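# Close the locker door until it latches

## Task

Push the locker's door closed until it latches, and make sure it stays shut on its own rather than being held by the robot. Never fling the door open hard (that counts as failure), and the robot must not tip over or finish leaning (also failure). When finished, release the door and back the robot away from it.

## Robot and tools

Robot: a Hello Robot Stretch 3. It has a two-wheeled base (0.33 m long, 0.34 m wide), a mast with a lift, and a single telescoping arm that sticks out to the robot's RIGHT side, ending in a wrist with a gripper. The arm cannot reach forward, so to move the gripper forward or back you drive the base. On-the-spot turns pivot about a point midway between the drive wheels, 0.05 m behind the front edge. Stowed (arm in, wrist folded) the robot sweeps a 0.28 m radius when turning; an unfolded level wrist reaches beyond that.

Frames: the base frame has its origin on the floor between the drive wheels, x forward, y left, z up. hand_pose is reported in this frame, at the point where the closed fingertips meet; with all wrist joints at zero its x axis points up, y back along the arm toward the mast, z toward the rear. The odometry frame is the base frame as it was at the start of the scene.

execute_actions: argument actions is a list holding zero or one action. An empty list just reports state and images. An action may contain base, joints, or both, plus optional contact_limits; its motions begin together. base takes exactly one key: translate_m (metres, offset from the base's current position along its heading, -1 to 1, forward positive) or rotate_rad (radians, offset turn, -3.2 to 3.2, positive is counter-clockwise/left). No sideways motion. joints maps joint names to absolute targets: lift_m 0 to 1.1 (arm height on the mast), arm_m 0 to 0.52 (extension), wrist_yaw_rad -1.345 to 4.42 (0 aligns gripper with arm, positive swings it toward the front, 3.0 folds it over the base), wrist_pitch_rad -1.57 to 0.451 (0 level, negative tips fingers down), wrist_roll_rad -2.911 to 2.911, gripper_m -0.089 to 0.179 (larger is wider; the real fingertip gap is a bit smaller than the value), head_pan_rad -3.953 to 1.73 (0 forward, -1.57 looks along the arm), head_tilt_rad -1.53 to 0.419 (negative looks down). Joints left out may keep pushing toward an older target. contact_limits takes arm_m: a motor effort in percent (1 to 100) at which the arm motion halts with contact_stop; smaller is softer, but too small halts immediately. cameras picks which images come back: head_camera, nav_camera, wrist_camera or all; omitted/null means all, [] means none. Bad keys or out-of-range numbers make the whole call rejected with no motion. If a result reports a stop, any later motion calls in the same reply are skipped. Each action ends within 15 s.

wait: seconds from 0 to 10; commands nothing and returns the same report. zoom_image: camera plus region [x0, y0, x1, y1] in pixels of that camera's newest full image, origin top-left, at most 504 x 504. finished_scene: scene number; ends the scene permanently after the last command has been held, and its result reveals success and the next task.

Result lines: base_status and joint_status tell how each motion ended (done, off_target, contact_stop, time_out, torque_fault). After contact_stop, time_out or torque_fault the target is dropped; arm and lift go slack after contact_stop until commanded again. on_its_own covers uncommanded parts; its "held at" value is the held target, not the position. joint_positions gives current joint values. lidar_m: 12 distances in metres from the base origin, 30 degree sectors starting straight ahead and going counter-clockwise (4th left, 7th behind, 10th right), scanning a plane 0.17 m above the floor; "-" means nothing seen; some sectors are blocked by the robot itself. wrist_depth_mm and head_depth_mm: 7x7 grids of median depth in mm (head grid is for the sideways-sent image). base_odometry counts wheel rotation (slip included), heading in radians, left positive. turned_by_wheels and turned_by_imu give rotation since the previous report. base_tilt gives forward and right lean in degrees, with a fixed bias of up to about 4. motor_effort is percent of maximum, positive toward higher joint values, with peak in brackets; readings are biased and noisy. Positive wheel effort pushes forward. contact_limits shows the active, default and maximum limit. The pictures line lists image order. Camera calibration (intrinsics and base-to-camera transforms) is supplied and roughly correct.

Speed: the base is fast only when stowed (lift_m under 0.30, arm_m under 0.03, wrist_yaw_rad over 2.54); otherwise slow.

Safety: fold or unfold the wrist only with lift_m between 0.32 and 0.95, wrist_pitch_rad -0.4 and roll near 0; when yaw is below -0.4 keep pitch at -0.5 or lower. Pushing on something rigid with the gripper higher than about 0.45 m can tip the robot before the contact stop fires, especially on a repeated push or with a raised contact limit. Don't drive while the gripper pushes on or hooks a fixed object. If snagged, reverse the last move in small steps; if base_tilt shows a lean, pull the gripper away, and lower lift_m to about 0.2 if still tipped. Base, wrist and head have no contact stop and will keep shoving; prolonged wrist strain causes a 10 s torque_fault. Avoid slamming the door, hard hits, and leaving the door held by the robot; release and retreat at the end.

Each tool is called after "Request:" as name(argument=value, ...), one argument or row to a line, values as JSON.

## Session

Request:
execute_actions(
  actions=[],
)

Scene clock: 0.00 s.
base_odometry: x=+0.000 y=+0.000 heading=+0.000 (m, m, rad; odometry frame)
turned_by_wheels: +0.000 (rad since the last result)
turned_by_imu: +0.000 (rad since the last result)
base_tilt: forward=+1.3 right=-1.0 (deg)
lidar_m: 2.14 2.07 2.39 2.02 1.92 1.82 1.50 1.42 1.48 1.94 2.86 2.93
head_depth_mm: 1926 2889 3464 3454 3518 3401 2265 / 1920 2886 3233 3222 3232 3146 2260 / 1918 2914 2985 3028 2965 2952 2249 / 1913 2705 2759 2827 2787 2784 2279 / 1912 2565 2151 2156 2141 2144 2196 / 1889 2409 2072 2072 2069 2085 2086 / 1880 2300 2218 2229 2236 2229 2027
base_status: not commanded
joint_positions: lift_m=+0.480 arm_m=+0.002 wrist_yaw_rad=+2.810 wrist_pitch_rad=-0.567 wrist_roll_rad=-0.014 gripper_m=+0.037 head_pan_rad=-0.013 head_tilt_rad=-0.018
joint_status: not commanded
motor_effort: left_wheel=+0 right_wheel=+1 lift_m=+42 arm_m=+0 wrist_yaw_rad=+0 wrist_pitch_rad=+5 wrist_roll_rad=+0 gripper_m=+0 head_pan_rad=+0 head_tilt_rad=+2 (%)
hand_pose: x=+0.0448 y=+0.0452 z=+0.4612 quat_wxyz=(+0.307, +0.697, +0.086, +0.642) (m; base frame)
wrist_depth_mm: - - - - - - - / - - - - - - - / - - - - - - - / 895 906 893 924 897 905 883 / 776 - 768 772 787 766 756 / 673 665 - 666 672 666 670 / 592 598 - 596 583 590 589
pictures: head_camera (sideways: a quarter turn clockwise sets it upright), nav_camera (sideways: a quarter turn counterclockwise sets it upright), wrist_camera
Images, in order (width x height): head_camera 896x504, nav_camera 672x504, wrist_camera 644x364.

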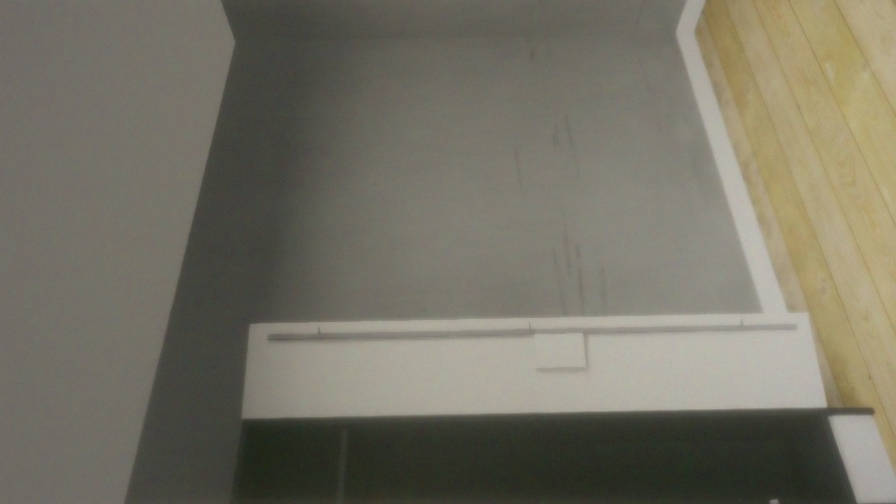

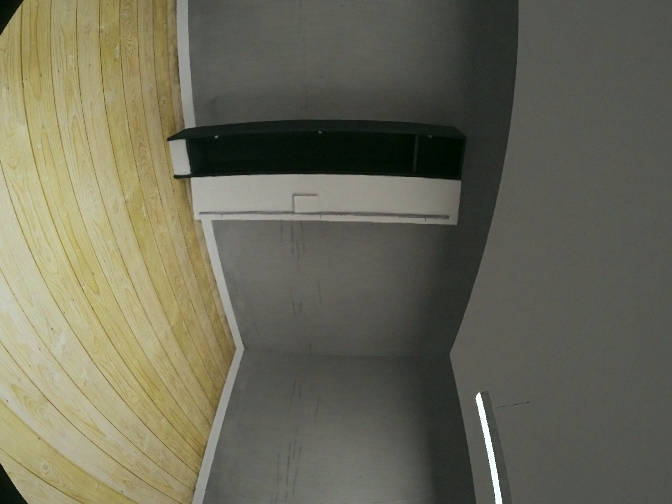

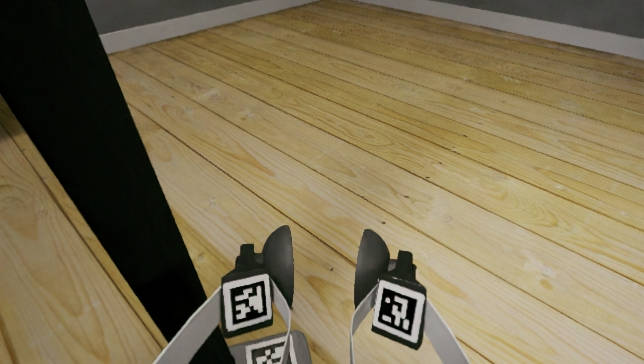

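Request:
execute_actions(
  actions=[
    {"joints": {"head_pan_rad": 0.25, "head_tilt_rad": -0.25}},
  ],
  cameras=["head_camera", "nav_camera"],
)

Scene clock: 0.83 s.
base_odometry: x=+0.000 y=+0.000 heading=+0.000 (m, m, rad; odometry frame)
turned_by_wheels: +0.000 (rad since the last result)
turned_by_imu: +0.000 (rad since the last result)
base_tilt: forward=+1.4 right=-0.9 (deg)
lidar_m: 2.14 2.07 2.39 2.02 1.93 1.82 1.51 1.41 1.48 1.95 2.86 2.93
head_depth_mm: 2480 2566 2696 2853 2941 2155 1642 / 2367 2455 2612 2707 2772 2172 1652 / 1942 1976 2083 2194 2291 2168 1641 / 2037 2025 2124 2210 2306 2184 1654 / 2073 2178 2273 2404 2480 2203 1664 / 2081 2149 2228 2325 2445 2202 1674 / 2011 2085 2166 2248 2358 2238 1674
base_status: not commanded
joint_positions: lift_m=+0.480 arm_m=+0.002 wrist_yaw_rad=+2.810 wrist_pitch_rad=-0.567 wrist_roll_rad=-0.014 gripper_m=+0.037 head_pan_rad=+0.243 head_tilt_rad=-0.247
joint_status: all done
motor_effort: left_wheel=-1(0) right_wheel=+0(0) lift_m=+42(42) arm_m=+0(0) wrist_yaw_rad=-1(1) wrist_pitch_rad=+5(5) wrist_roll_rad=+0(0) gripper_m=+1(0) head_pan_rad=+4(26) head_tilt_rad=-1(20) (%)
hand_pose: x=+0.0448 y=+0.0452 z=+0.4612 quat_wxyz=(+0.307, +0.697, +0.086, +0.642) (m; base frame)
wrist_depth_mm: - - - - - - - / - - - - - - - / - - - - - - - / 865 937 912 903 900 908 911 / 751 - 757 770 760 775 764 / 664 660 - 673 658 667 684 / 588 578 - 585 561 582 587
pictures: head_camera (sideways: a quarter turn clockwise sets it upright), nav_camera (sideways: a quarter turn counterclockwise sets it upright)
camera_calibration (this result's frames):
head_camera: T_world_to_cam=[[-0.204927, -0.0579774, -0.977059, 1.29322], [-0.259726, 0.965678, -0.00282746, 0.0138558], [0.943688, 0.253188, -0.212952, 0.230365], [0, 0, 0, 1]] pos_world=[0.0512218, 0.0032716, 1.31265]
nav_camera: T_world_to_cam=[[0.253275, 0.0634622, 0.965311, -1.22061], [0.235722, -0.971818, 0.00204215, 0.0448358], [0.938236, 0.227028, -0.261096, 0.292785], [0, 0, 0, 1]] pos_world=[0.02388, 0.0545647, 1.25462]
Images, in order (width x height): head_camera 896x504, nav_camera 672x504.

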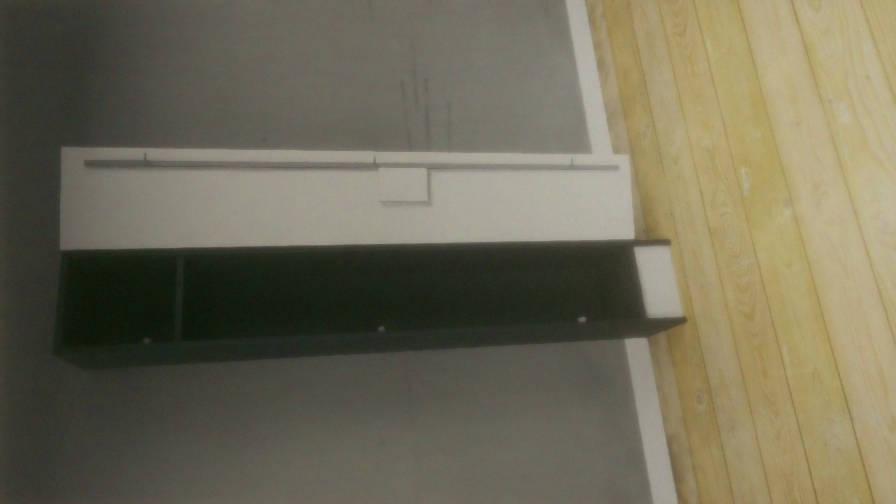

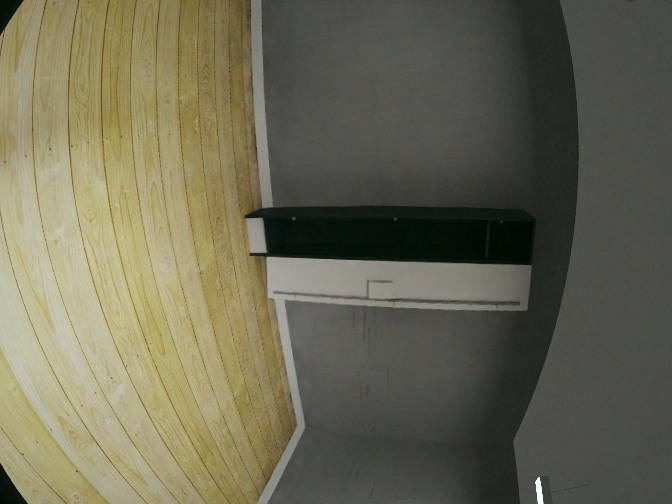

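Request:
execute_actions(
  actions=[
    {"base": {"rotate_rad": -0.171}, "joints": {"lift_m": 0.28, "wrist_pitch_rad": -0.4, "wrist_yaw_rad": 3.0, "wrist_roll_rad": 0.0, "gripper_m": 0.0, "head_pan_rad": 0.5, "head_tilt_rad": -0.5}},
  ],
  cameras=["head_camera"],
)

Request:
execute_actions(
  actions=[
    {"base": {"translate_m": 1.0}, "joints": {"head_pan_rad": 0.65, "head_tilt_rad": -0.6}},
  ],
  cameras=["head_camera", "nav_camera"],
)

Scene clock: 4.60 s.
base_odometry: x=+0.000 y=+0.000 heading=-0.171 (m, m, rad; odometry frame)
turned_by_wheels: -0.171 (rad since the last result)
turned_by_imu: -0.169 (rad since the last result)
base_tilt: forward=+1.3 right=-1.0 (deg)
lidar_m: 2.65 2.08 2.34 2.18 1.48 1.93 1.62 1.42 1.45 1.71 2.86 2.87
head_depth_mm: 2212 2402 2643 2840 2045 1602 1310 / 1815 1970 2195 2607 2082 1614 1334 / 1828 1999 2170 2399 2060 1632 1329 / 2027 2203 2369 2476 2072 1627 1328 / 1962 2158 2335 2532 2103 1639 1331 / 1963 2127 2345 2543 2098 1643 1345 / 1932 2067 2262 2467 2101 1642 1343
base_status: done
joint_positions: lift_m=+0.281 arm_m=+0.002 wrist_yaw_rad=+2.998 wrist_pitch_rad=-0.420 wrist_roll_rad=-0.004 gripper_m=+0.000 head_pan_rad=+0.493 head_tilt_rad=-0.494
joint_status: all done
motor_effort: left_wheel=+1(4) right_wheel=-2(6) lift_m=+16(34) arm_m=+0(0) wrist_yaw_rad=+2(2) wrist_pitch_rad=+9(10) wrist_roll_rad=+2(3) gripper_m=-2(88) head_pan_rad=+4(25) head_tilt_rad=-3(22) (%)
hand_pose: x=+0.0109 y=+0.0749 z=+0.2929 quat_wxyz=(+0.197, +0.699, +0.098, +0.681) (m; base frame)
wrist_depth_mm: - - - - - - - / - - - - - - - / - - - - - - - / 761 757 769 774 766 780 760 / 610 608 622 644 618 623 611 / 517 513 - - 515 510 515 / 453 - - - 434 448 430
pictures: head_camera (sideways: a quarter turn clockwise sets it upright)
camera_calibration (this result's frames):
head_camera: T_world_to_cam=[[-0.389237, -0.216997, -0.895213, 1.18749], [-0.490697, 0.871328, 0.0021467, 0.00878881], [0.779558, 0.440114, -0.445633, 0.534185], [0, 0, 0, 1]] pos_world=[0.0500991, 0.0149216, 1.30109]
Images, in order (width x height): head_camera 896x504.

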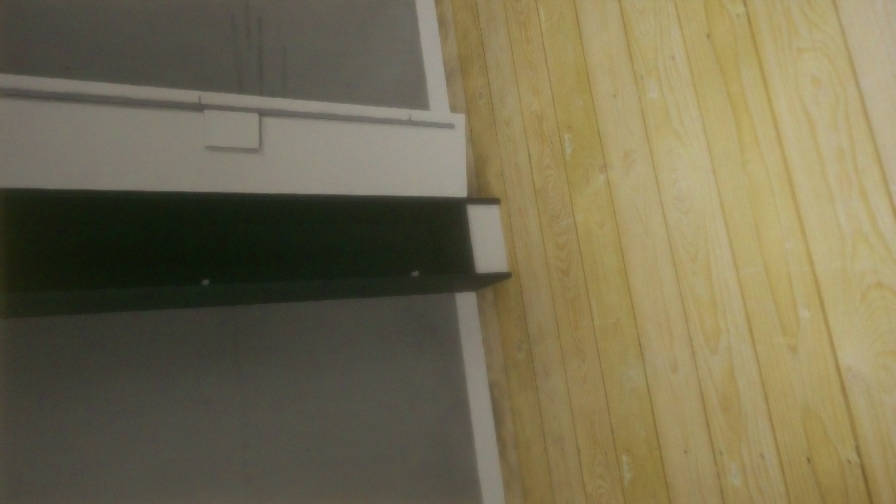

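Scene clock: 9.60 s.
base_odometry: x=+0.985 y=-0.170 heading=-0.171 (m, m, rad; odometry frame)
turned_by_wheels: +0.000 (rad since the last result)
turned_by_imu: +0.003 (rad since the last result)
base_tilt: forward=+1.3 right=-1.0 (deg)
lidar_m: 1.81 1.25 1.30 1.90 2.60 2.23 2.45 2.18 2.18 2.47 2.18 2.19
head_depth_mm: 1392 1535 1713 1943 1848 1487 1249 / 1360 1518 1703 1924 1829 1494 1248 / 1031 1140 1269 1463 1727 1508 1255 / 1051 1146 1291 1454 1677 1498 1258 / 1098 1396 1560 1789 1738 1501 1258 / 1301 1431 1568 1737 1731 1500 1257 / 1242 1338 1567 1799 1876 1512 1263
base_status: done
joint_positions: lift_m=+0.281 arm_m=+0.002 wrist_yaw_rad=+2.998 wrist_pitch_rad=-0.420 wrist_roll_rad=-0.003 gripper_m=+0.000 head_pan_rad=+0.643 head_tilt_rad=-0.593
joint_status: all done
motor_effort: left_wheel=+1(7) right_wheel=-1(4) lift_m=+17(17) arm_m=+0(0) wrist_yaw_rad=+1(3) wrist_pitch_rad=+9(9) wrist_roll_rad=+2(2) gripper_m=-2(2) head_pan_rad=+4(21) head_tilt_rad=-3(16) (%)
hand_pose: x=+0.0107 y=+0.0750 z=+0.2930 quat_wxyz=(+0.197, +0.699, +0.098, +0.681) (m; base frame)
wrist_depth_mm: - - - - - - - / - - - - - - - / - - - - - - - / 769 767 762 779 769 763 772 / 610 627 622 643 611 629 620 / 518 515 - - 517 512 514 / 452 - - - 432 438 441
pictures: head_camera (sideways: a quarter turn clockwise sets it upright), nav_camera (sideways: a quarter turn counterclockwise sets it upright)
camera_calibration (this result's frames):
head_camera: T_world_to_cam=[[-0.421689, -0.324637, -0.846634, 1.12433], [-0.615199, 0.788361, 0.00412371, 0.00697483], [0.666115, 0.522587, -0.532159, 0.647461], [0, 0, 0, 1]] pos_world=[0.0471244, 0.0211451, 1.29642]
nav_camera: T_world_to_cam=[[0.45859, 0.344408, 0.819194, -1.03123], [0.596449, -0.802643, 0.00355479, 0.0406674], [0.658745, 0.486977, -0.573506, 0.701022], [0, 0, 0, 1]] pos_world=[-0.0131392, 0.0464243, 1.24667]
Images, in order (width x height): head_camera 896x504, nav_camera 672x504.

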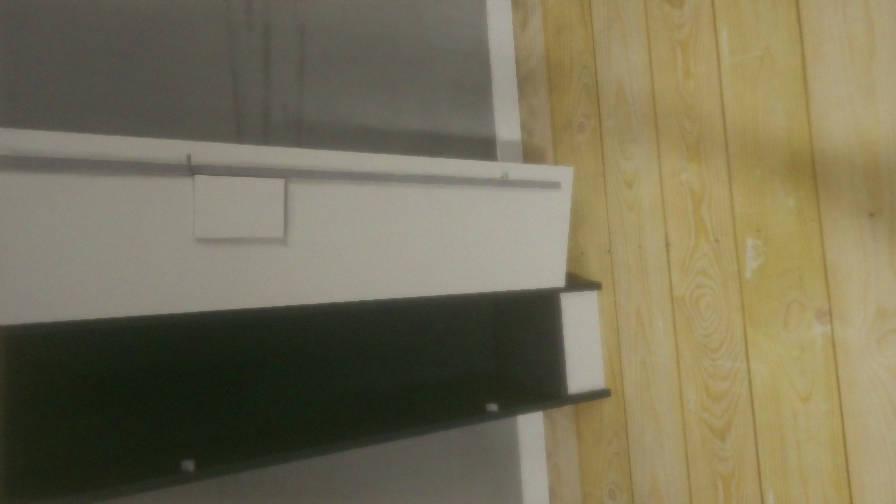

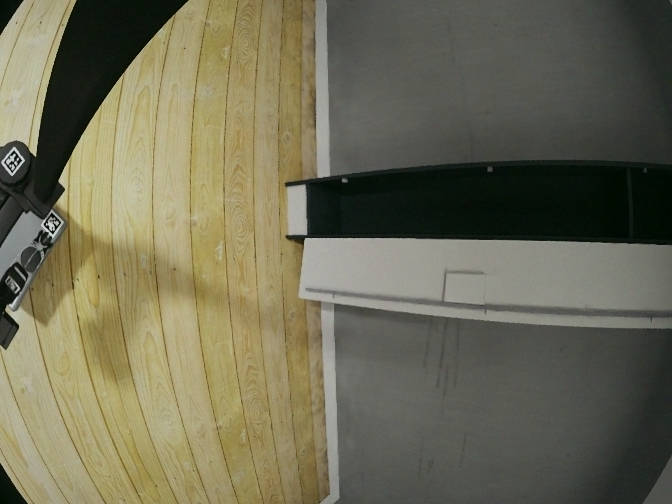

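Request:
execute_actions(
  actions=[
    {"base": {"translate_m": 1.0}, "joints": {"head_pan_rad": -1.0, "head_tilt_rad": -0.8}},
  ],
  cameras=[],
)

Request:
execute_actions(
  actions=[
    {"base": {"rotate_rad": 2.346}},
  ],
  cameras=["head_camera", "nav_camera"],
)

Scene clock: 15.00 s.
base_odometry: x=+1.971 y=-0.340 heading=-0.171 (m, m, rad; odometry frame)
turned_by_wheels: +0.000 (rad since the last result)
turned_by_imu: +0.003 (rad since the last result)
base_tilt: forward=+1.3 right=-1.0 (deg)
lidar_m: 0.97 0.86 0.86 0.60 1.88 3.12 3.29 2.92 2.82 1.71 1.51 1.51
head_depth_mm: 1378 1582 1863 1852 1544 1317 1154 / 1352 1555 1826 1843 1548 1324 1153 / 1334 1527 1777 1871 1541 1328 1157 / 1318 1493 1754 1896 1556 1335 1161 / 1292 1486 1703 1877 1554 1336 1160 / 1281 1455 1661 1824 1565 1331 1165 / 1259 1421 1653 1831 1566 1331 1170
base_status: done
joint_positions: lift_m=+0.281 arm_m=+0.002 wrist_yaw_rad=+2.999 wrist_pitch_rad=-0.420 wrist_roll_rad=-0.003 gripper_m=+0.000 head_pan_rad=-0.993 head_tilt_rad=-0.791
joint_status: all done
motor_effort: left_wheel=+1(8) right_wheel=-1(4) lift_m=+17(17) arm_m=+0(0) wrist_yaw_rad=+2(2) wrist_pitch_rad=+9(9) wrist_roll_rad=+2(2) gripper_m=-3(3) head_pan_rad=-3(51) head_tilt_rad=-3(20) (%)
hand_pose: x=+0.0107 y=+0.0750 z=+0.2930 quat_wxyz=(+0.196, +0.699, +0.098, +0.681) (m; base frame)
wrist_depth_mm: - - - 668 873 756 643 / - - - 720 916 791 671 / - - - 954 961 811 702 / 776 759 782 775 756 776 706 / 616 625 606 652 618 621 618 / 513 510 - - 517 505 514 / 448 - - - 437 444 442
pictures: none
No camera images: the call's "cameras" was empty. Leave "cameras" out to get every camera's image.

Scene clock: 17.67 s.
base_odometry: x=+1.971 y=-0.340 heading=+2.175 (m, m, rad; odometry frame)
turned_by_wheels: +2.346 (rad since the last result)
turned_by_imu: +2.299 (rad since the last result)
base_tilt: forward=+1.3 right=-1.0 (deg)
lidar_m: 3.27 3.13 3.01 2.91 2.08 1.55 1.51 1.19 0.89 0.86 0.60 0.76
head_depth_mm: 742 828 935 1074 1263 1313 1150 / 786 885 1003 1169 1397 1321 1151 / 834 949 1094 1292 1470 1324 1160 / 872 964 1119 1316 1100 1300 1156 / 517 599 699 901 1200 1329 1159 / 595 695 887 1453 1495 1327 1163 / 935 1074 1199 1738 1567 1336 1166
base_status: done
joint_positions: lift_m=+0.281 arm_m=+0.002 wrist_yaw_rad=+2.999 wrist_pitch_rad=-0.420 wrist_roll_rad=-0.003 gripper_m=+0.000 head_pan_rad=-0.993 head_tilt_rad=-0.791
joint_status: not commanded
motor_effort: left_wheel=-2(7) right_wheel=+3(11) lift_m=+17(17) arm_m=+0(0) wrist_yaw_rad=+2(3) wrist_pitch_rad=+9(9) wrist_roll_rad=+2(2) gripper_m=-2(2) head_pan_rad=-4(3) head_tilt_rad=-4(4) (%)
hand_pose: x=+0.0107 y=+0.0750 z=+0.2930 quat_wxyz=(+0.196, +0.699, +0.098, +0.681) (m; base frame)
wrist_depth_mm: - - - - - - - / - - - - - - - / - - - - - - - / 763 757 763 774 775 779 788 / 620 627 615 634 615 612 614 / 513 507 - - 509 509 512 / 449 - - - 433 437 443
pictures: head_camera (sideways: a quarter turn clockwise sets it upright), nav_camera (sideways: a quarter turn counterclockwise sets it upright)
camera_calibration (this result's frames):
head_camera: T_world_to_cam=[[-0.381534, 0.572638, -0.725615, 0.966328], [0.827515, 0.561388, 0.00792069, -0.00676744], [0.411887, -0.597435, -0.688055, 0.851814], [0, 0, 0, 1]] pos_world=[0.0234357, -0.0406538, 1.28733]
nav_camera: T_world_to_cam=[[0.39547, -0.60556, 0.69058, -0.863209], [-0.839468, -0.543393, 0.00423789, 0.0485382], [0.37269, -0.581395, -0.723244, 0.897543], [0, 0, 0, 1]] pos_world=[0.0476143, 0.0254767, 1.24505]
Images, in order (width x height): head_camera 896x504, nav_camera 672x504.

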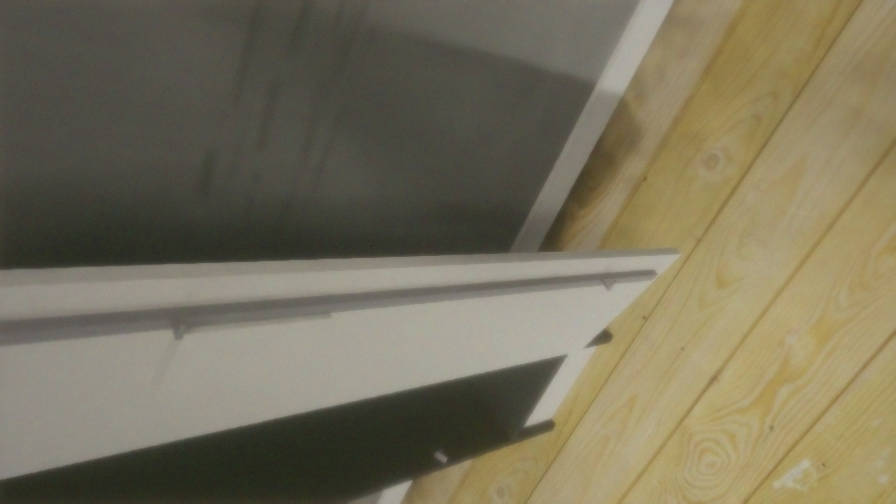

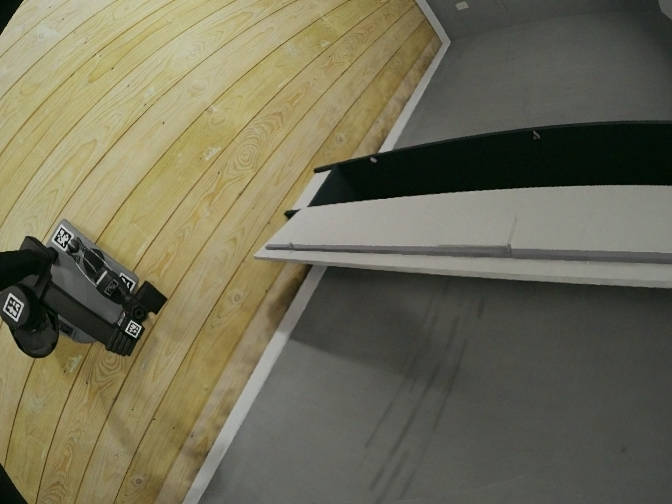

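Request:
execute_actions(
  actions=[
    {"joints": {"lift_m": 0.34, "arm_m": 0.12, "head_tilt_rad": -1.0}},
  ],
  cameras=[],
)

Request:
execute_actions(
  actions=[
    {"joints": {"wrist_yaw_rad": 1.57, "arm_m": 0.25}},
  ],
  cameras=["head_camera", "wrist_camera"],
)

Scene clock: 20.27 s.
base_odometry: x=+1.971 y=-0.340 heading=+2.175 (m, m, rad; odometry frame)
turned_by_wheels: +0.000 (rad since the last result)
turned_by_imu: +0.000 (rad since the last result)
base_tilt: forward=+1.3 right=-1.0 (deg)
lidar_m: 3.28 3.14 3.01 2.92 2.08 1.55 1.51 1.19 0.89 0.86 0.60 0.76
head_depth_mm: 789 901 1062 1287 1369 1247 1087 / 839 972 1159 1433 1379 1255 1123 / 899 1050 1264 1499 1383 1226 - / 929 1060 1280 1507 1377 1230 1123 / 553 670 885 1227 1374 1234 1117 / 636 824 1431 1511 1389 1238 1117 / 1017 1168 1446 1574 1395 1241 1115
base_status: not commanded
joint_positions: lift_m=+0.339 arm_m=+0.120 wrist_yaw_rad=+2.999 wrist_pitch_rad=-0.419 wrist_roll_rad=-0.003 gripper_m=+0.000 head_pan_rad=-0.993 head_tilt_rad=-0.988
joint_status: all done
motor_effort: left_wheel=-1(2) right_wheel=+3(2) lift_m=+64(67) arm_m=+4(3) wrist_yaw_rad=+1(1) wrist_pitch_rad=+9(9) wrist_roll_rad=+2(2) gripper_m=-2(1) head_pan_rad=-4(4) head_tilt_rad=-6(22) (%)
hand_pose: x=+0.0107 y=-0.0426 z=+0.3517 quat_wxyz=(+0.196, +0.699, +0.098, +0.681) (m; base frame)
wrist_depth_mm: - - - - - - - / - - - - - - - / - - - - - - - / 851 875 890 891 889 875 874 / 690 702 709 730 708 712 719 / 592 608 - - 586 589 585 / 516 - - - 494 496 506
pictures: none
No camera images: the call's "cameras" was empty. Leave "cameras" out to get every camera's image.

Scene clock: 22.47 s.
base_odometry: x=+1.971 y=-0.340 heading=+2.175 (m, m, rad; odometry frame)
turned_by_wheels: +0.000 (rad since the last result)
turned_by_imu: +0.000 (rad since the last result)
base_tilt: forward=+1.3 right=-0.9 (deg)
lidar_m: 3.27 3.12 2.98 2.92 2.07 1.55 1.51 1.19 0.89 0.86 0.60 0.76
head_depth_mm: 790 904 1058 1288 1398 1234 1092 / 838 972 1156 1420 1419 1228 1122 / 896 1047 1268 1512 1404 1228 1145 / 925 1057 1289 1504 1379 1230 1128 / 553 668 882 1225 1388 1240 1115 / 637 822 1433 1523 1385 1240 1124 / 1014 1166 1443 1584 1393 1245 1119
base_status: not commanded
joint_positions: lift_m=+0.339 arm_m=+0.250 wrist_yaw_rad=+1.572 wrist_pitch_rad=-0.419 wrist_roll_rad=-0.003 gripper_m=+0.000 head_pan_rad=-0.993 head_tilt_rad=-0.988
joint_status: all done
motor_effort: left_wheel=-1(2) right_wheel=+3(3) lift_m=+64(64) arm_m=+3(5) wrist_yaw_rad=-3(4) wrist_pitch_rad=+9(9) wrist_roll_rad=+2(2) gripper_m=-3(2) head_pan_rad=-3(4) head_tilt_rad=-6(5) (%)
hand_pose: x=+0.2029 y=-0.3944 z=+0.3517 quat_wxyz=(+0.594, +0.593, -0.383, +0.386) (m; base frame)
wrist_depth_mm: - - - - - 465 469 / - - - - - 512 502 / - - - - 895 562 544 / 860 867 866 902 808 607 576 / 690 709 703 733 673 652 595 / 591 584 578 - 584 580 562 / 501 495 498 489 500 505 501
pictures: head_camera (sideways: a quarter turn clockwise sets it upright), wrist_camera
camera_calibration (this result's frames):
head_camera: T_world_to_cam=[[-0.451672, 0.680297, -0.577225, 0.773402], [0.828565, 0.559777, 0.0113907, -0.0112889], [0.330866, -0.473124, -0.816506, 1.01934], [0, 0, 0, 1]] pos_world=[0.021411, -0.0375479, 1.27886]
wrist_camera: T_world_to_cam=[[0.0510684, -0.998671, 0.00688873, -0.407761], [-0.533483, -0.0331102, -0.845163, 0.435192], [0.844268, 0.0394861, -0.534465, 0.191218], [0, 0, 0, 1]] pos_world=[0.0915516, -0.40036, 0.472816]
Images, in order (width x height): head_camera 896x504, wrist_camera 644x364.

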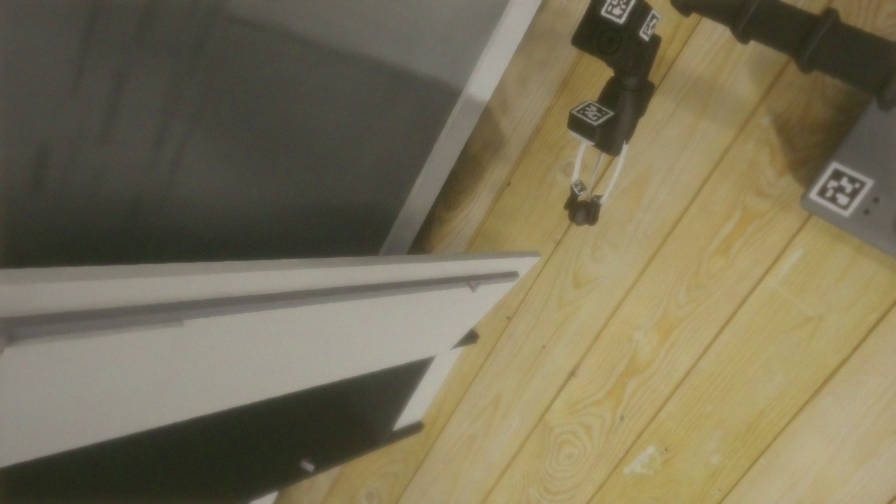

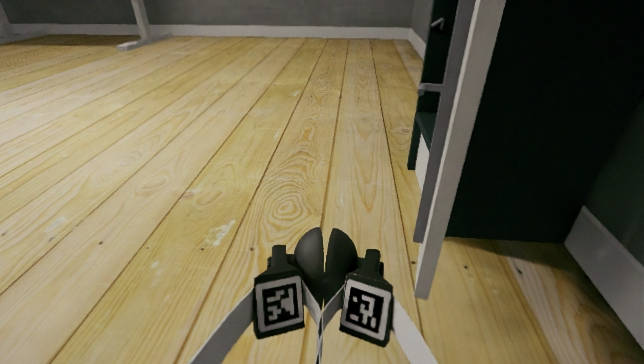

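Request:
execute_actions(
  actions=[
    {"base": {"translate_m": 0.05}, "joints": {"arm_m": 0.48}},
  ],
  cameras=["head_camera", "wrist_camera"],
)

Scene clock: 25.53 s.
base_odometry: x=+1.942 y=-0.299 heading=+2.175 (m, m, rad; odometry frame)
turned_by_wheels: +0.000 (rad since the last result)
turned_by_imu: -0.001 (rad since the last result)
base_tilt: forward=+1.3 right=-1.0 (deg)
lidar_m: 3.24 3.09 2.99 2.91 2.16 1.60 1.55 1.19 0.89 0.86 0.57 0.79
head_depth_mm: 790 906 1062 1243 1365 1250 1088 / 844 973 1162 1388 1373 1224 1121 / 898 1049 1271 1507 1379 1231 1141 / 517 617 760 1039 1355 1232 1127 / 557 714 915 1281 1380 1226 1119 / 676 1142 1416 1523 1393 1233 1112 / 991 1108 1755 1576 1394 1231 1127
base_status: done
joint_positions: lift_m=+0.339 arm_m=+0.480 wrist_yaw_rad=+1.571 wrist_pitch_rad=-0.419 wrist_roll_rad=-0.003 gripper_m=+0.000 head_pan_rad=-0.993 head_tilt_rad=-0.988
joint_status: all done
motor_effort: left_wheel=-3(2) right_wheel=+2(8) lift_m=+64(64) arm_m=+3(5) wrist_yaw_rad=+0(2) wrist_pitch_rad=+9(8) wrist_roll_rad=+2(2) gripper_m=-3(3) head_pan_rad=-4(4) head_tilt_rad=-5(5) (%)
hand_pose: x=+0.2029 y=-0.6247 z=+0.3517 quat_wxyz=(+0.594, +0.592, -0.384, +0.386) (m; base frame)
wrist_depth_mm: - 213 282 445 442 433 323 / - 235 293 478 476 463 322 / - - 307 531 516 492 318 / 856 821 325 567 569 494 319 / 707 701 341 645 626 484 310 / 582 589 357 - 581 481 306 / 496 499 487 487 492 445 305
pictures: head_camera (sideways: a quarter turn clockwise sets it upright), wrist_camera
camera_calibration (this result's frames):
head_camera: T_world_to_cam=[[-0.451728, 0.680435, -0.577019, 0.773133], [0.828586, 0.559745, 0.0113949, -0.0112945], [0.330737, -0.472962, -0.816651, 1.01953], [0, 0, 0, 1]] pos_world=[0.0214064, -0.0375436, 1.27884]
wrist_camera: T_world_to_cam=[[0.0498461, -0.998733, 0.0068887, -0.637517], [-0.533523, -0.0324572, -0.845163, 0.427983], [0.844316, 0.0384528, -0.534465, 0.199655], [0, 0, 0, 1]] pos_world=[0.0915445, -0.630495, 0.472816]
Images, in order (width x height): head_camera 896x504, wrist_camera 644x364.

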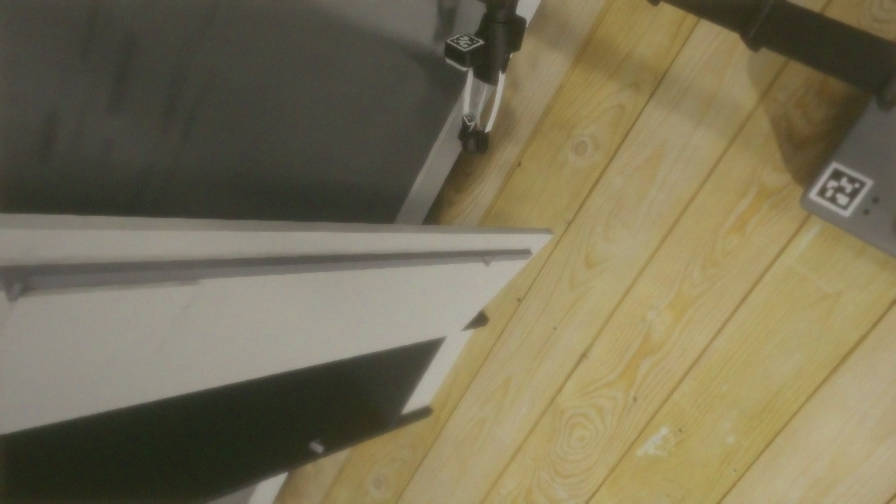

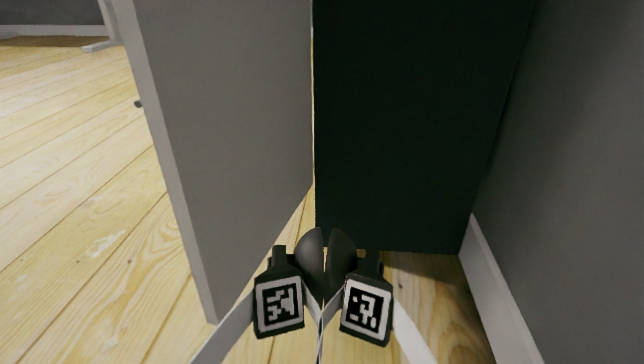

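Request:
execute_actions(
  actions=[
    {"base": {"translate_m": 0.2}, "joints": {"head_pan_rad": -1.2}},
  ],
  cameras=["head_camera", "wrist_camera"],
)

Scene clock: 28.83 s.
base_odometry: x=+1.829 y=-0.134 heading=+2.175 (m, m, rad; odometry frame)
turned_by_wheels: +0.000 (rad since the last result)
turned_by_imu: -0.001 (rad since the last result)
base_tilt: forward=+1.3 right=-1.0 (deg)
lidar_m: 3.03 2.89 3.00 2.91 2.42 1.81 1.75 1.20 0.89 0.50 0.51 0.83
head_depth_mm: 757 881 1047 1238 1371 1214 1102 / 453 891 1109 1322 1372 1232 1140 / 444 520 635 834 1327 1231 1140 / 470 551 708 921 1333 1227 1123 / 519 635 799 1108 1379 1229 1110 / 575 1037 1306 1396 1382 1237 1113 / 915 1016 1139 1515 1397 1245 1119
base_status: done
joint_positions: lift_m=+0.339 arm_m=+0.480 wrist_yaw_rad=+1.571 wrist_pitch_rad=-0.419 wrist_roll_rad=-0.003 gripper_m=+0.000 head_pan_rad=-1.193 head_tilt_rad=-0.988
joint_status: all done
motor_effort: left_wheel=-2(3) right_wheel=+3(8) lift_m=+64(64) arm_m=+3(3) wrist_yaw_rad=-1(0) wrist_pitch_rad=+9(9) wrist_roll_rad=+2(2) gripper_m=-3(3) head_pan_rad=-3(23) head_tilt_rad=-5(5) (%)
hand_pose: x=+0.2029 y=-0.6247 z=+0.3517 quat_wxyz=(+0.594, +0.592, -0.384, +0.386) (m; base frame)
wrist_depth_mm: 113 139 200 272 267 260 255 / 117 143 208 292 289 281 276 / 120 148 218 318 314 305 290 / 123 153 231 350 345 334 318 / 126 158 243 380 379 368 323 / 130 163 235 - 420 412 316 / 134 169 274 486 475 439 311
pictures: head_camera (sideways: a quarter turn clockwise sets it upright), wrist_camera
camera_calibration (this result's frames):
head_camera: T_world_to_cam=[[-0.307693, 0.756561, -0.57701, 0.772243], [0.923198, 0.384155, 0.0113951, -0.0118719], [0.230282, -0.529188, -0.816658, 1.02016], [0, 0, 0, 1]] pos_world=[0.0136504, -0.0398344, 1.27884]
wrist_camera: T_world_to_cam=[[0.0498459, -0.998733, 0.00688877, -0.63752], [-0.533523, -0.0324572, -0.845163, 0.427983], [0.844316, 0.0384526, -0.534465, 0.199655], [0, 0, 0, 1]] pos_world=[0.0915445, -0.630499, 0.472816]
Images, in order (width x height): head_camera 896x504, wrist_camera 644x364.

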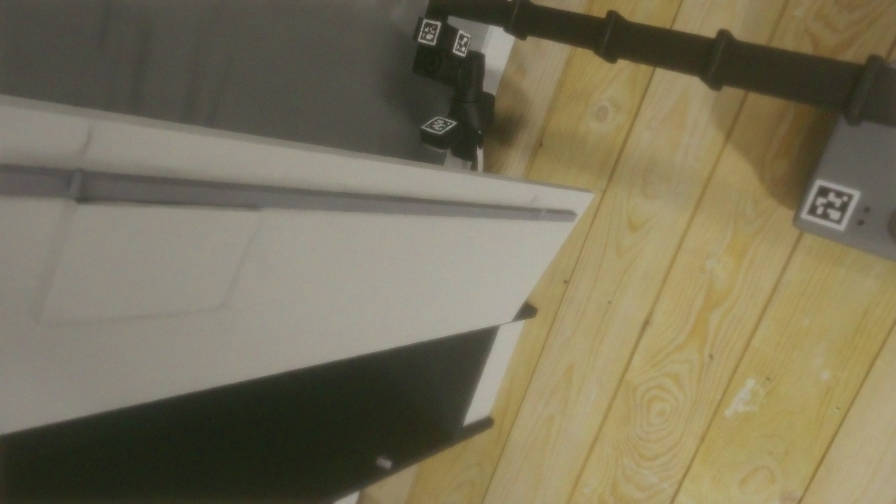

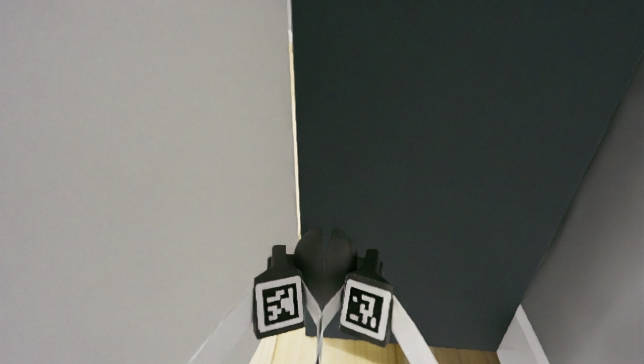

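Request:
execute_actions(
  actions=[
    {"joints": {"arm_m": 0.33}},
  ],
  cameras=["head_camera", "wrist_camera"],
)

Scene clock: 31.33 s.
base_odometry: x=+1.829 y=-0.134 heading=+2.175 (m, m, rad; odometry frame)
turned_by_wheels: +0.000 (rad since the last result)
turned_by_imu: +0.000 (rad since the last result)
base_tilt: forward=+1.3 right=-1.0 (deg)
lidar_m: 3.04 2.90 3.00 2.91 2.43 1.80 1.76 1.20 0.90 0.87 0.40 0.83
head_depth_mm: 760 879 1049 1290 1358 1213 1109 / 790 929 1107 1382 1343 1227 1140 / 824 966 1175 1479 1350 1229 1143 / 855 1008 1216 1483 1368 1230 1128 / 739 840 971 1131 1142 1231 1116 / 614 626 617 672 1367 1236 1112 / 424 420 481 1517 1384 1241 1119
base_status: not commanded
joint_positions: lift_m=+0.339 arm_m=+0.330 wrist_yaw_rad=+1.568 wrist_pitch_rad=-0.419 wrist_roll_rad=-0.002 gripper_m=+0.000 head_pan_rad=-1.193 head_tilt_rad=-0.988
joint_status: all done
motor_effort: left_wheel=-2(5) right_wheel=+4(5) lift_m=+64(64) arm_m=-3(6) wrist_yaw_rad=+2(46) wrist_pitch_rad=+9(9) wrist_roll_rad=+1(2) gripper_m=-2(6) head_pan_rad=-3(4) head_tilt_rad=-5(5) (%)
hand_pose: x=+0.2029 y=-0.4761 z=+0.3517 quat_wxyz=(+0.594, +0.592, -0.385, +0.385) (m; base frame)
wrist_depth_mm: 184 196 211 228 248 268 258 / 199 209 226 245 271 283 280 / - 224 245 269 299 309 301 / 831 243 267 296 332 338 325 / 697 266 291 319 372 377 367 / 575 301 318 - 430 413 405 / 498 492 480 497 479 471 447
pictures: head_camera (sideways: a quarter turn clockwise sets it upright), wrist_camera
camera_calibration (this result's frames):
head_camera: T_world_to_cam=[[-0.307694, 0.756564, -0.577006, 0.772238], [0.923198, 0.384155, 0.0113951, -0.011872], [0.230281, -0.529185, -0.81666, 1.02016], [0, 0, 0, 1]] pos_world=[0.0136503, -0.0398343, 1.27884]
wrist_camera: T_world_to_cam=[[0.0467536, -0.998888, 0.00612974, -0.488275], [-0.533581, -0.0301613, -0.845211, 0.433939], [0.844456, 0.036246, -0.534398, 0.19284], [0, 0, 0, 1]] pos_world=[0.0915257, -0.481634, 0.472816]
Images, in order (width x height): head_camera 896x504, wrist_camera 644x364.

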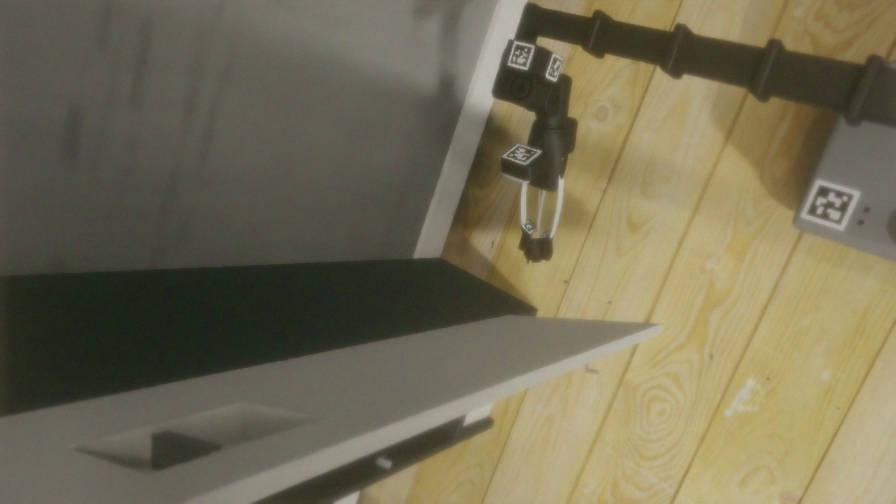

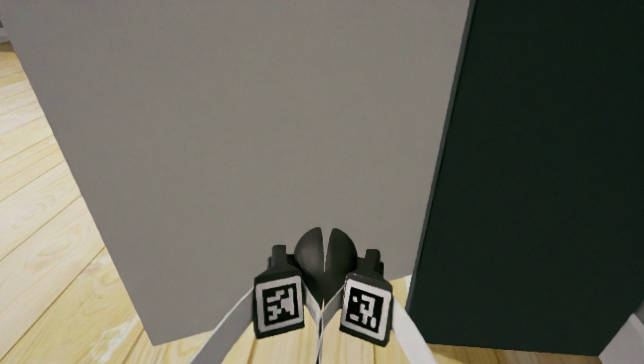

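Request:
execute_actions(
  actions=[
    {"base": {"translate_m": 0.2}, "joints": {"arm_m": 0.25}},
  ],
  cameras=["head_camera", "wrist_camera"],
)

Scene clock: 34.77 s.
base_odometry: x=+1.715 y=+0.031 heading=+2.175 (m, m, rad; odometry frame)
turned_by_wheels: +0.000 (rad since the last result)
turned_by_imu: -0.001 (rad since the last result)
base_tilt: forward=+1.3 right=-0.9 (deg)
lidar_m: 2.82 2.72 2.99 2.91 2.70 2.02 1.96 1.21 0.90 0.74 0.42 0.42
head_depth_mm: 765 886 1055 1306 1400 1216 1107 / 780 928 1118 1399 1415 1223 1133 / 589 732 967 1365 1406 1238 1138 / 482 569 694 888 1269 1230 1126 / 436 516 601 742 964 1227 1121 / 398 477 551 635 1342 1235 1115 / 365 412 477 1551 1385 1241 1115
base_status: done
joint_positions: lift_m=+0.339 arm_m=+0.250 wrist_yaw_rad=+1.572 wrist_pitch_rad=-0.421 wrist_roll_rad=-0.002 gripper_m=+0.000 head_pan_rad=-1.193 head_tilt_rad=-0.988
joint_status: all done
motor_effort: left_wheel=-1(8) right_wheel=+2(30) lift_m=+60(64) arm_m=-2(4) wrist_yaw_rad=-3(15) wrist_pitch_rad=+9(14) wrist_roll_rad=+2(2) gripper_m=-3(2) head_pan_rad=-4(4) head_tilt_rad=-5(5) (%)
hand_pose: x=+0.2027 y=-0.3950 z=+0.3515 quat_wxyz=(+0.594, +0.593, -0.383, +0.386) (m; base frame)
wrist_depth_mm: - - 180 157 140 126 114 / - - 198 170 150 134 121 / - - 218 185 161 144 128 / 864 861 244 204 176 155 137 / 693 691 279 221 192 167 147 / 577 584 544 - 207 181 158 / 505 497 496 291 226 198 171
pictures: head_camera (sideways: a quarter turn clockwise sets it upright), wrist_camera
camera_calibration (this result's frames):
head_camera: T_world_to_cam=[[-0.307647, 0.756845, -0.576662, 0.771789], [0.923269, 0.383984, 0.0114022, -0.0118816], [0.230059, -0.528906, -0.816904, 1.02048], [0, 0, 0, 1]] pos_world=[0.0136395, -0.0398266, 1.27883]
wrist_camera: T_world_to_cam=[[0.0510708, -0.998677, 0.00604918, -0.408063], [-0.534811, -0.0324638, -0.844348, 0.435108], [0.843427, 0.0398864, -0.535761, 0.19207], [0, 0, 0, 1]] pos_world=[0.0915433, -0.401059, 0.472754]
Images, in order (width x height): head_camera 896x504, wrist_camera 644x364.

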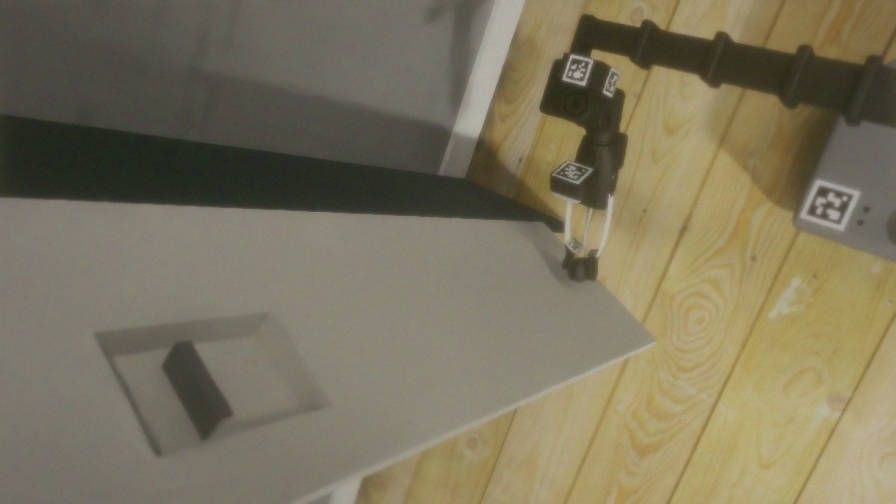

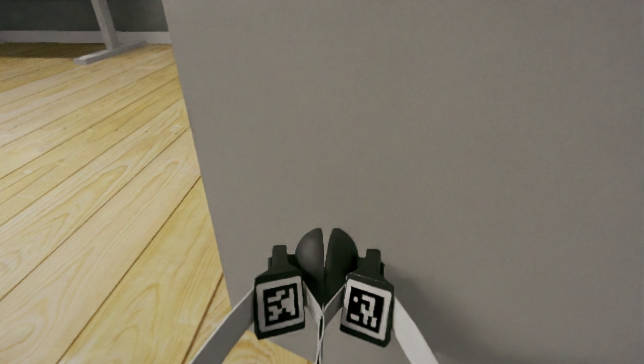

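Request:
execute_actions(
  actions=[
    {"base": {"translate_m": 0.2}, "joints": {"arm_m": 0.06, "wrist_yaw_rad": 0.0, "head_pan_rad": -1.45}},
  ],
  cameras=["head_camera", "wrist_camera"],
)

Scene clock: 38.23 s.
base_odometry: x=+1.602 y=+0.195 heading=+2.175 (m, m, rad; odometry frame)
turned_by_wheels: +0.000 (rad since the last result)
turned_by_imu: -0.005 (rad since the last result)
base_tilt: forward=+1.3 right=-1.0 (deg)
lidar_m: 2.63 2.53 2.95 2.90 2.98 2.23 2.16 1.22 0.90 0.43 0.38 1.28
head_depth_mm: 771 907 1090 1395 1369 1222 1108 / 783 923 1118 1432 1372 1244 - / 458 551 717 1315 1377 - - / 414 489 594 760 1058 1229 1126 / 377 461 542 645 846 1215 1114 / 346 398 474 577 1354 1233 1116 / 320 363 1188 1527 1389 1242 1113
base_status: done
joint_positions: lift_m=+0.339 arm_m=+0.060 wrist_yaw_rad=+0.002 wrist_pitch_rad=-0.420 wrist_roll_rad=-0.002 gripper_m=+0.000 head_pan_rad=-1.443 head_tilt_rad=-0.990
joint_status: all done
motor_effort: left_wheel=-1(5) right_wheel=+2(22) lift_m=+57(60) arm_m=-3(4) wrist_yaw_rad=-3(74) wrist_pitch_rad=+9(18) wrist_roll_rad=+2(2) gripper_m=-3(10) head_pan_rad=-4(26) head_tilt_rad=-4(6) (%)
hand_pose: x=-0.0211 y=-0.4294 z=+0.3516 quat_wxyz=(+0.693, +0.149, -0.690, -0.147) (m; base frame)
wrist_depth_mm: 129 145 176 222 504 489 478 / 135 153 188 242 542 524 510 / 140 160 200 263 591 570 561 / 147 170 216 289 642 622 616 / 154 182 232 314 676 657 649 / 164 194 242 - 584 584 584 / 173 209 271 476 498 502 502
pictures: head_camera (sideways: a quarter turn clockwise sets it upright), wrist_camera
camera_calibration (this result's frames):
head_camera: T_world_to_cam=[[-0.110885, 0.810292, -0.575441, 0.768998], [0.989579, 0.143535, 0.011427, -0.0123183], [0.0918551, -0.568177, -0.817764, 1.02244], [0, 0, 0, 1]] pos_world=[0.00354445, -0.0404194, 1.27877]
wrist_camera: T_world_to_cam=[[-0.99865, -0.0515515, 0.00644116, -0.0465473], [-0.0330384, 0.534495, -0.844526, 0.568579], [0.0400938, -0.843598, -0.535477, -0.0141783], [0, 0, 0, 1]] pos_world=[-0.0271311, -0.318263, 0.472887]
Images, in order (width x height): head_camera 896x504, wrist_camera 644x364.

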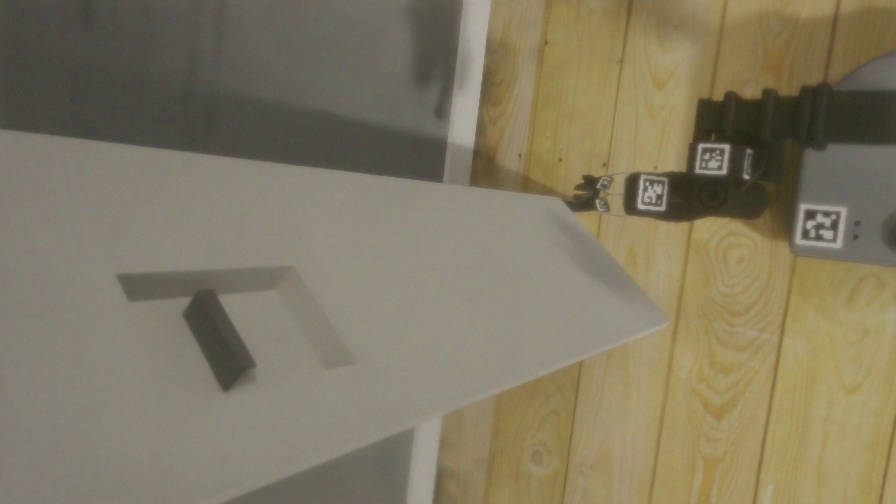

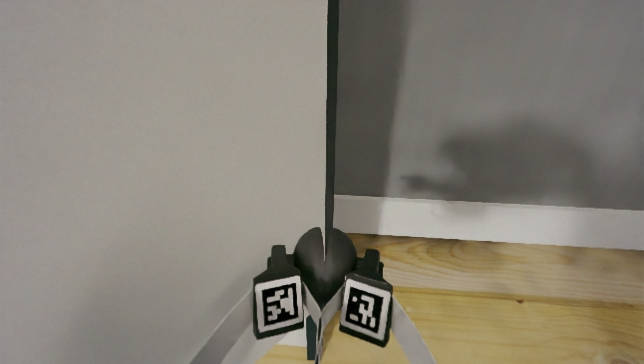

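Request:
execute_actions(
  actions=[
    {"base": {"translate_m": 0.21}, "joints": {"arm_m": 0.07, "head_pan_rad": -1.6}},
  ],
  cameras=["head_camera", "wrist_camera"],
)

Scene clock: 41.67 s.
base_odometry: x=+1.482 y=+0.368 heading=+2.175 (m, m, rad; odometry frame)
turned_by_wheels: +0.000 (rad since the last result)
turned_by_imu: +0.000 (rad since the last result)
base_tilt: forward=+1.3 right=-1.0 (deg)
lidar_m: 2.42 2.34 2.97 2.89 3.03 2.44 2.37 1.23 0.56 0.49 0.93 1.29
head_depth_mm: 486 592 1162 1477 1368 1227 1107 / 470 562 700 994 1378 1246 - / 455 566 668 870 1308 1262 - / 442 553 639 824 1093 1211 1148 / 430 506 644 1388 1359 1236 1114 / 787 954 1167 1479 1379 1231 1115 / 803 953 1169 1494 1396 1237 1116
base_status: done
joint_positions: lift_m=+0.339 arm_m=+0.070 wrist_yaw_rad=-0.002 wrist_pitch_rad=-0.420 wrist_roll_rad=-0.002 gripper_m=+0.000 head_pan_rad=-1.593 head_tilt_rad=-0.990
joint_status: all done
motor_effort: left_wheel=-1(4) right_wheel=+1(16) lift_m=+57(57) arm_m=+3(4) wrist_yaw_rad=+2(33) wrist_pitch_rad=+9(9) wrist_roll_rad=+2(2) gripper_m=-2(5) head_pan_rad=-4(19) head_tilt_rad=-5(5) (%)
hand_pose: x=-0.0220 y=-0.4387 z=+0.3516 quat_wxyz=(+0.692, +0.147, -0.691, -0.148) (m; base frame)
wrist_depth_mm: 539 157 160 168 176 187 197 / 582 561 173 182 192 203 218 / 638 618 188 199 210 224 245 / 686 706 205 217 233 249 600 / 704 724 225 236 258 281 644 / 585 588 254 - 297 329 600 / 494 499 308 316 446 499 502
pictures: head_camera (sideways: a quarter turn clockwise sets it upright), wrist_camera
camera_calibration (this result's frames):
head_camera: T_world_to_cam=[[0.0112572, 0.817766, -0.575441, 0.768253], [0.999918, -0.00572381, 0.011427, -0.0123814], [0.00605089, -0.575522, -0.817764, 1.02296], [0, 0, 0, 1]] pos_world=[-0.0024578, -0.0395857, 1.27877]
wrist_camera: T_world_to_cam=[[-0.998852, -0.0474614, 0.00644409, -0.0461516], [-0.0308496, 0.534577, -0.844556, 0.573595], [0.036639, -0.843786, -0.535428, -0.0221073], [0, 0, 0, 1]] pos_world=[-0.0275935, -0.327475, 0.472893]
Images, in order (width x height): head_camera 896x504, wrist_camera 644x364.

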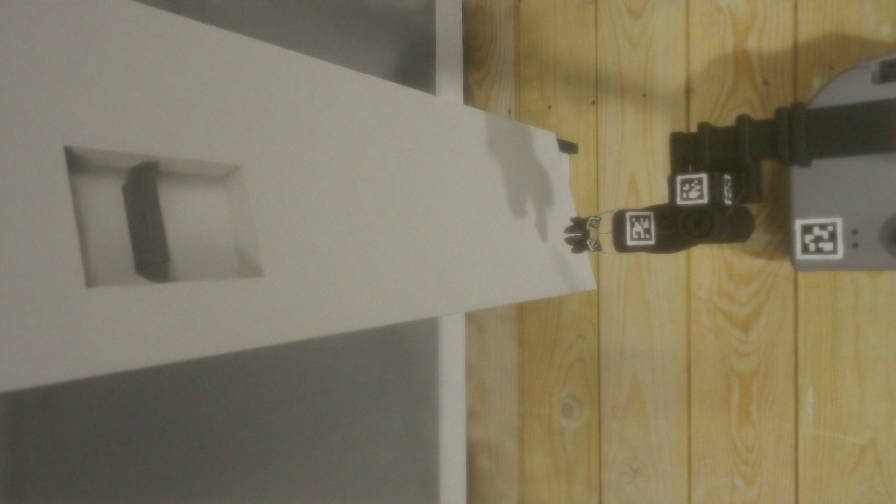

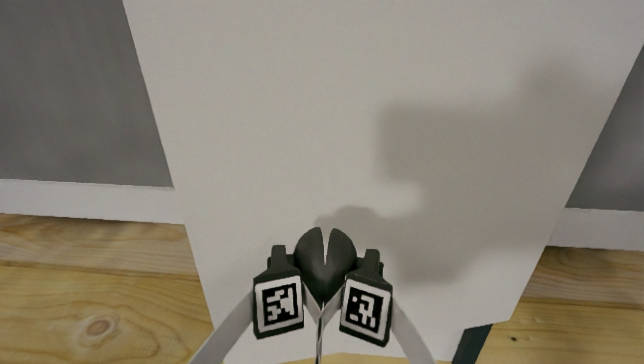

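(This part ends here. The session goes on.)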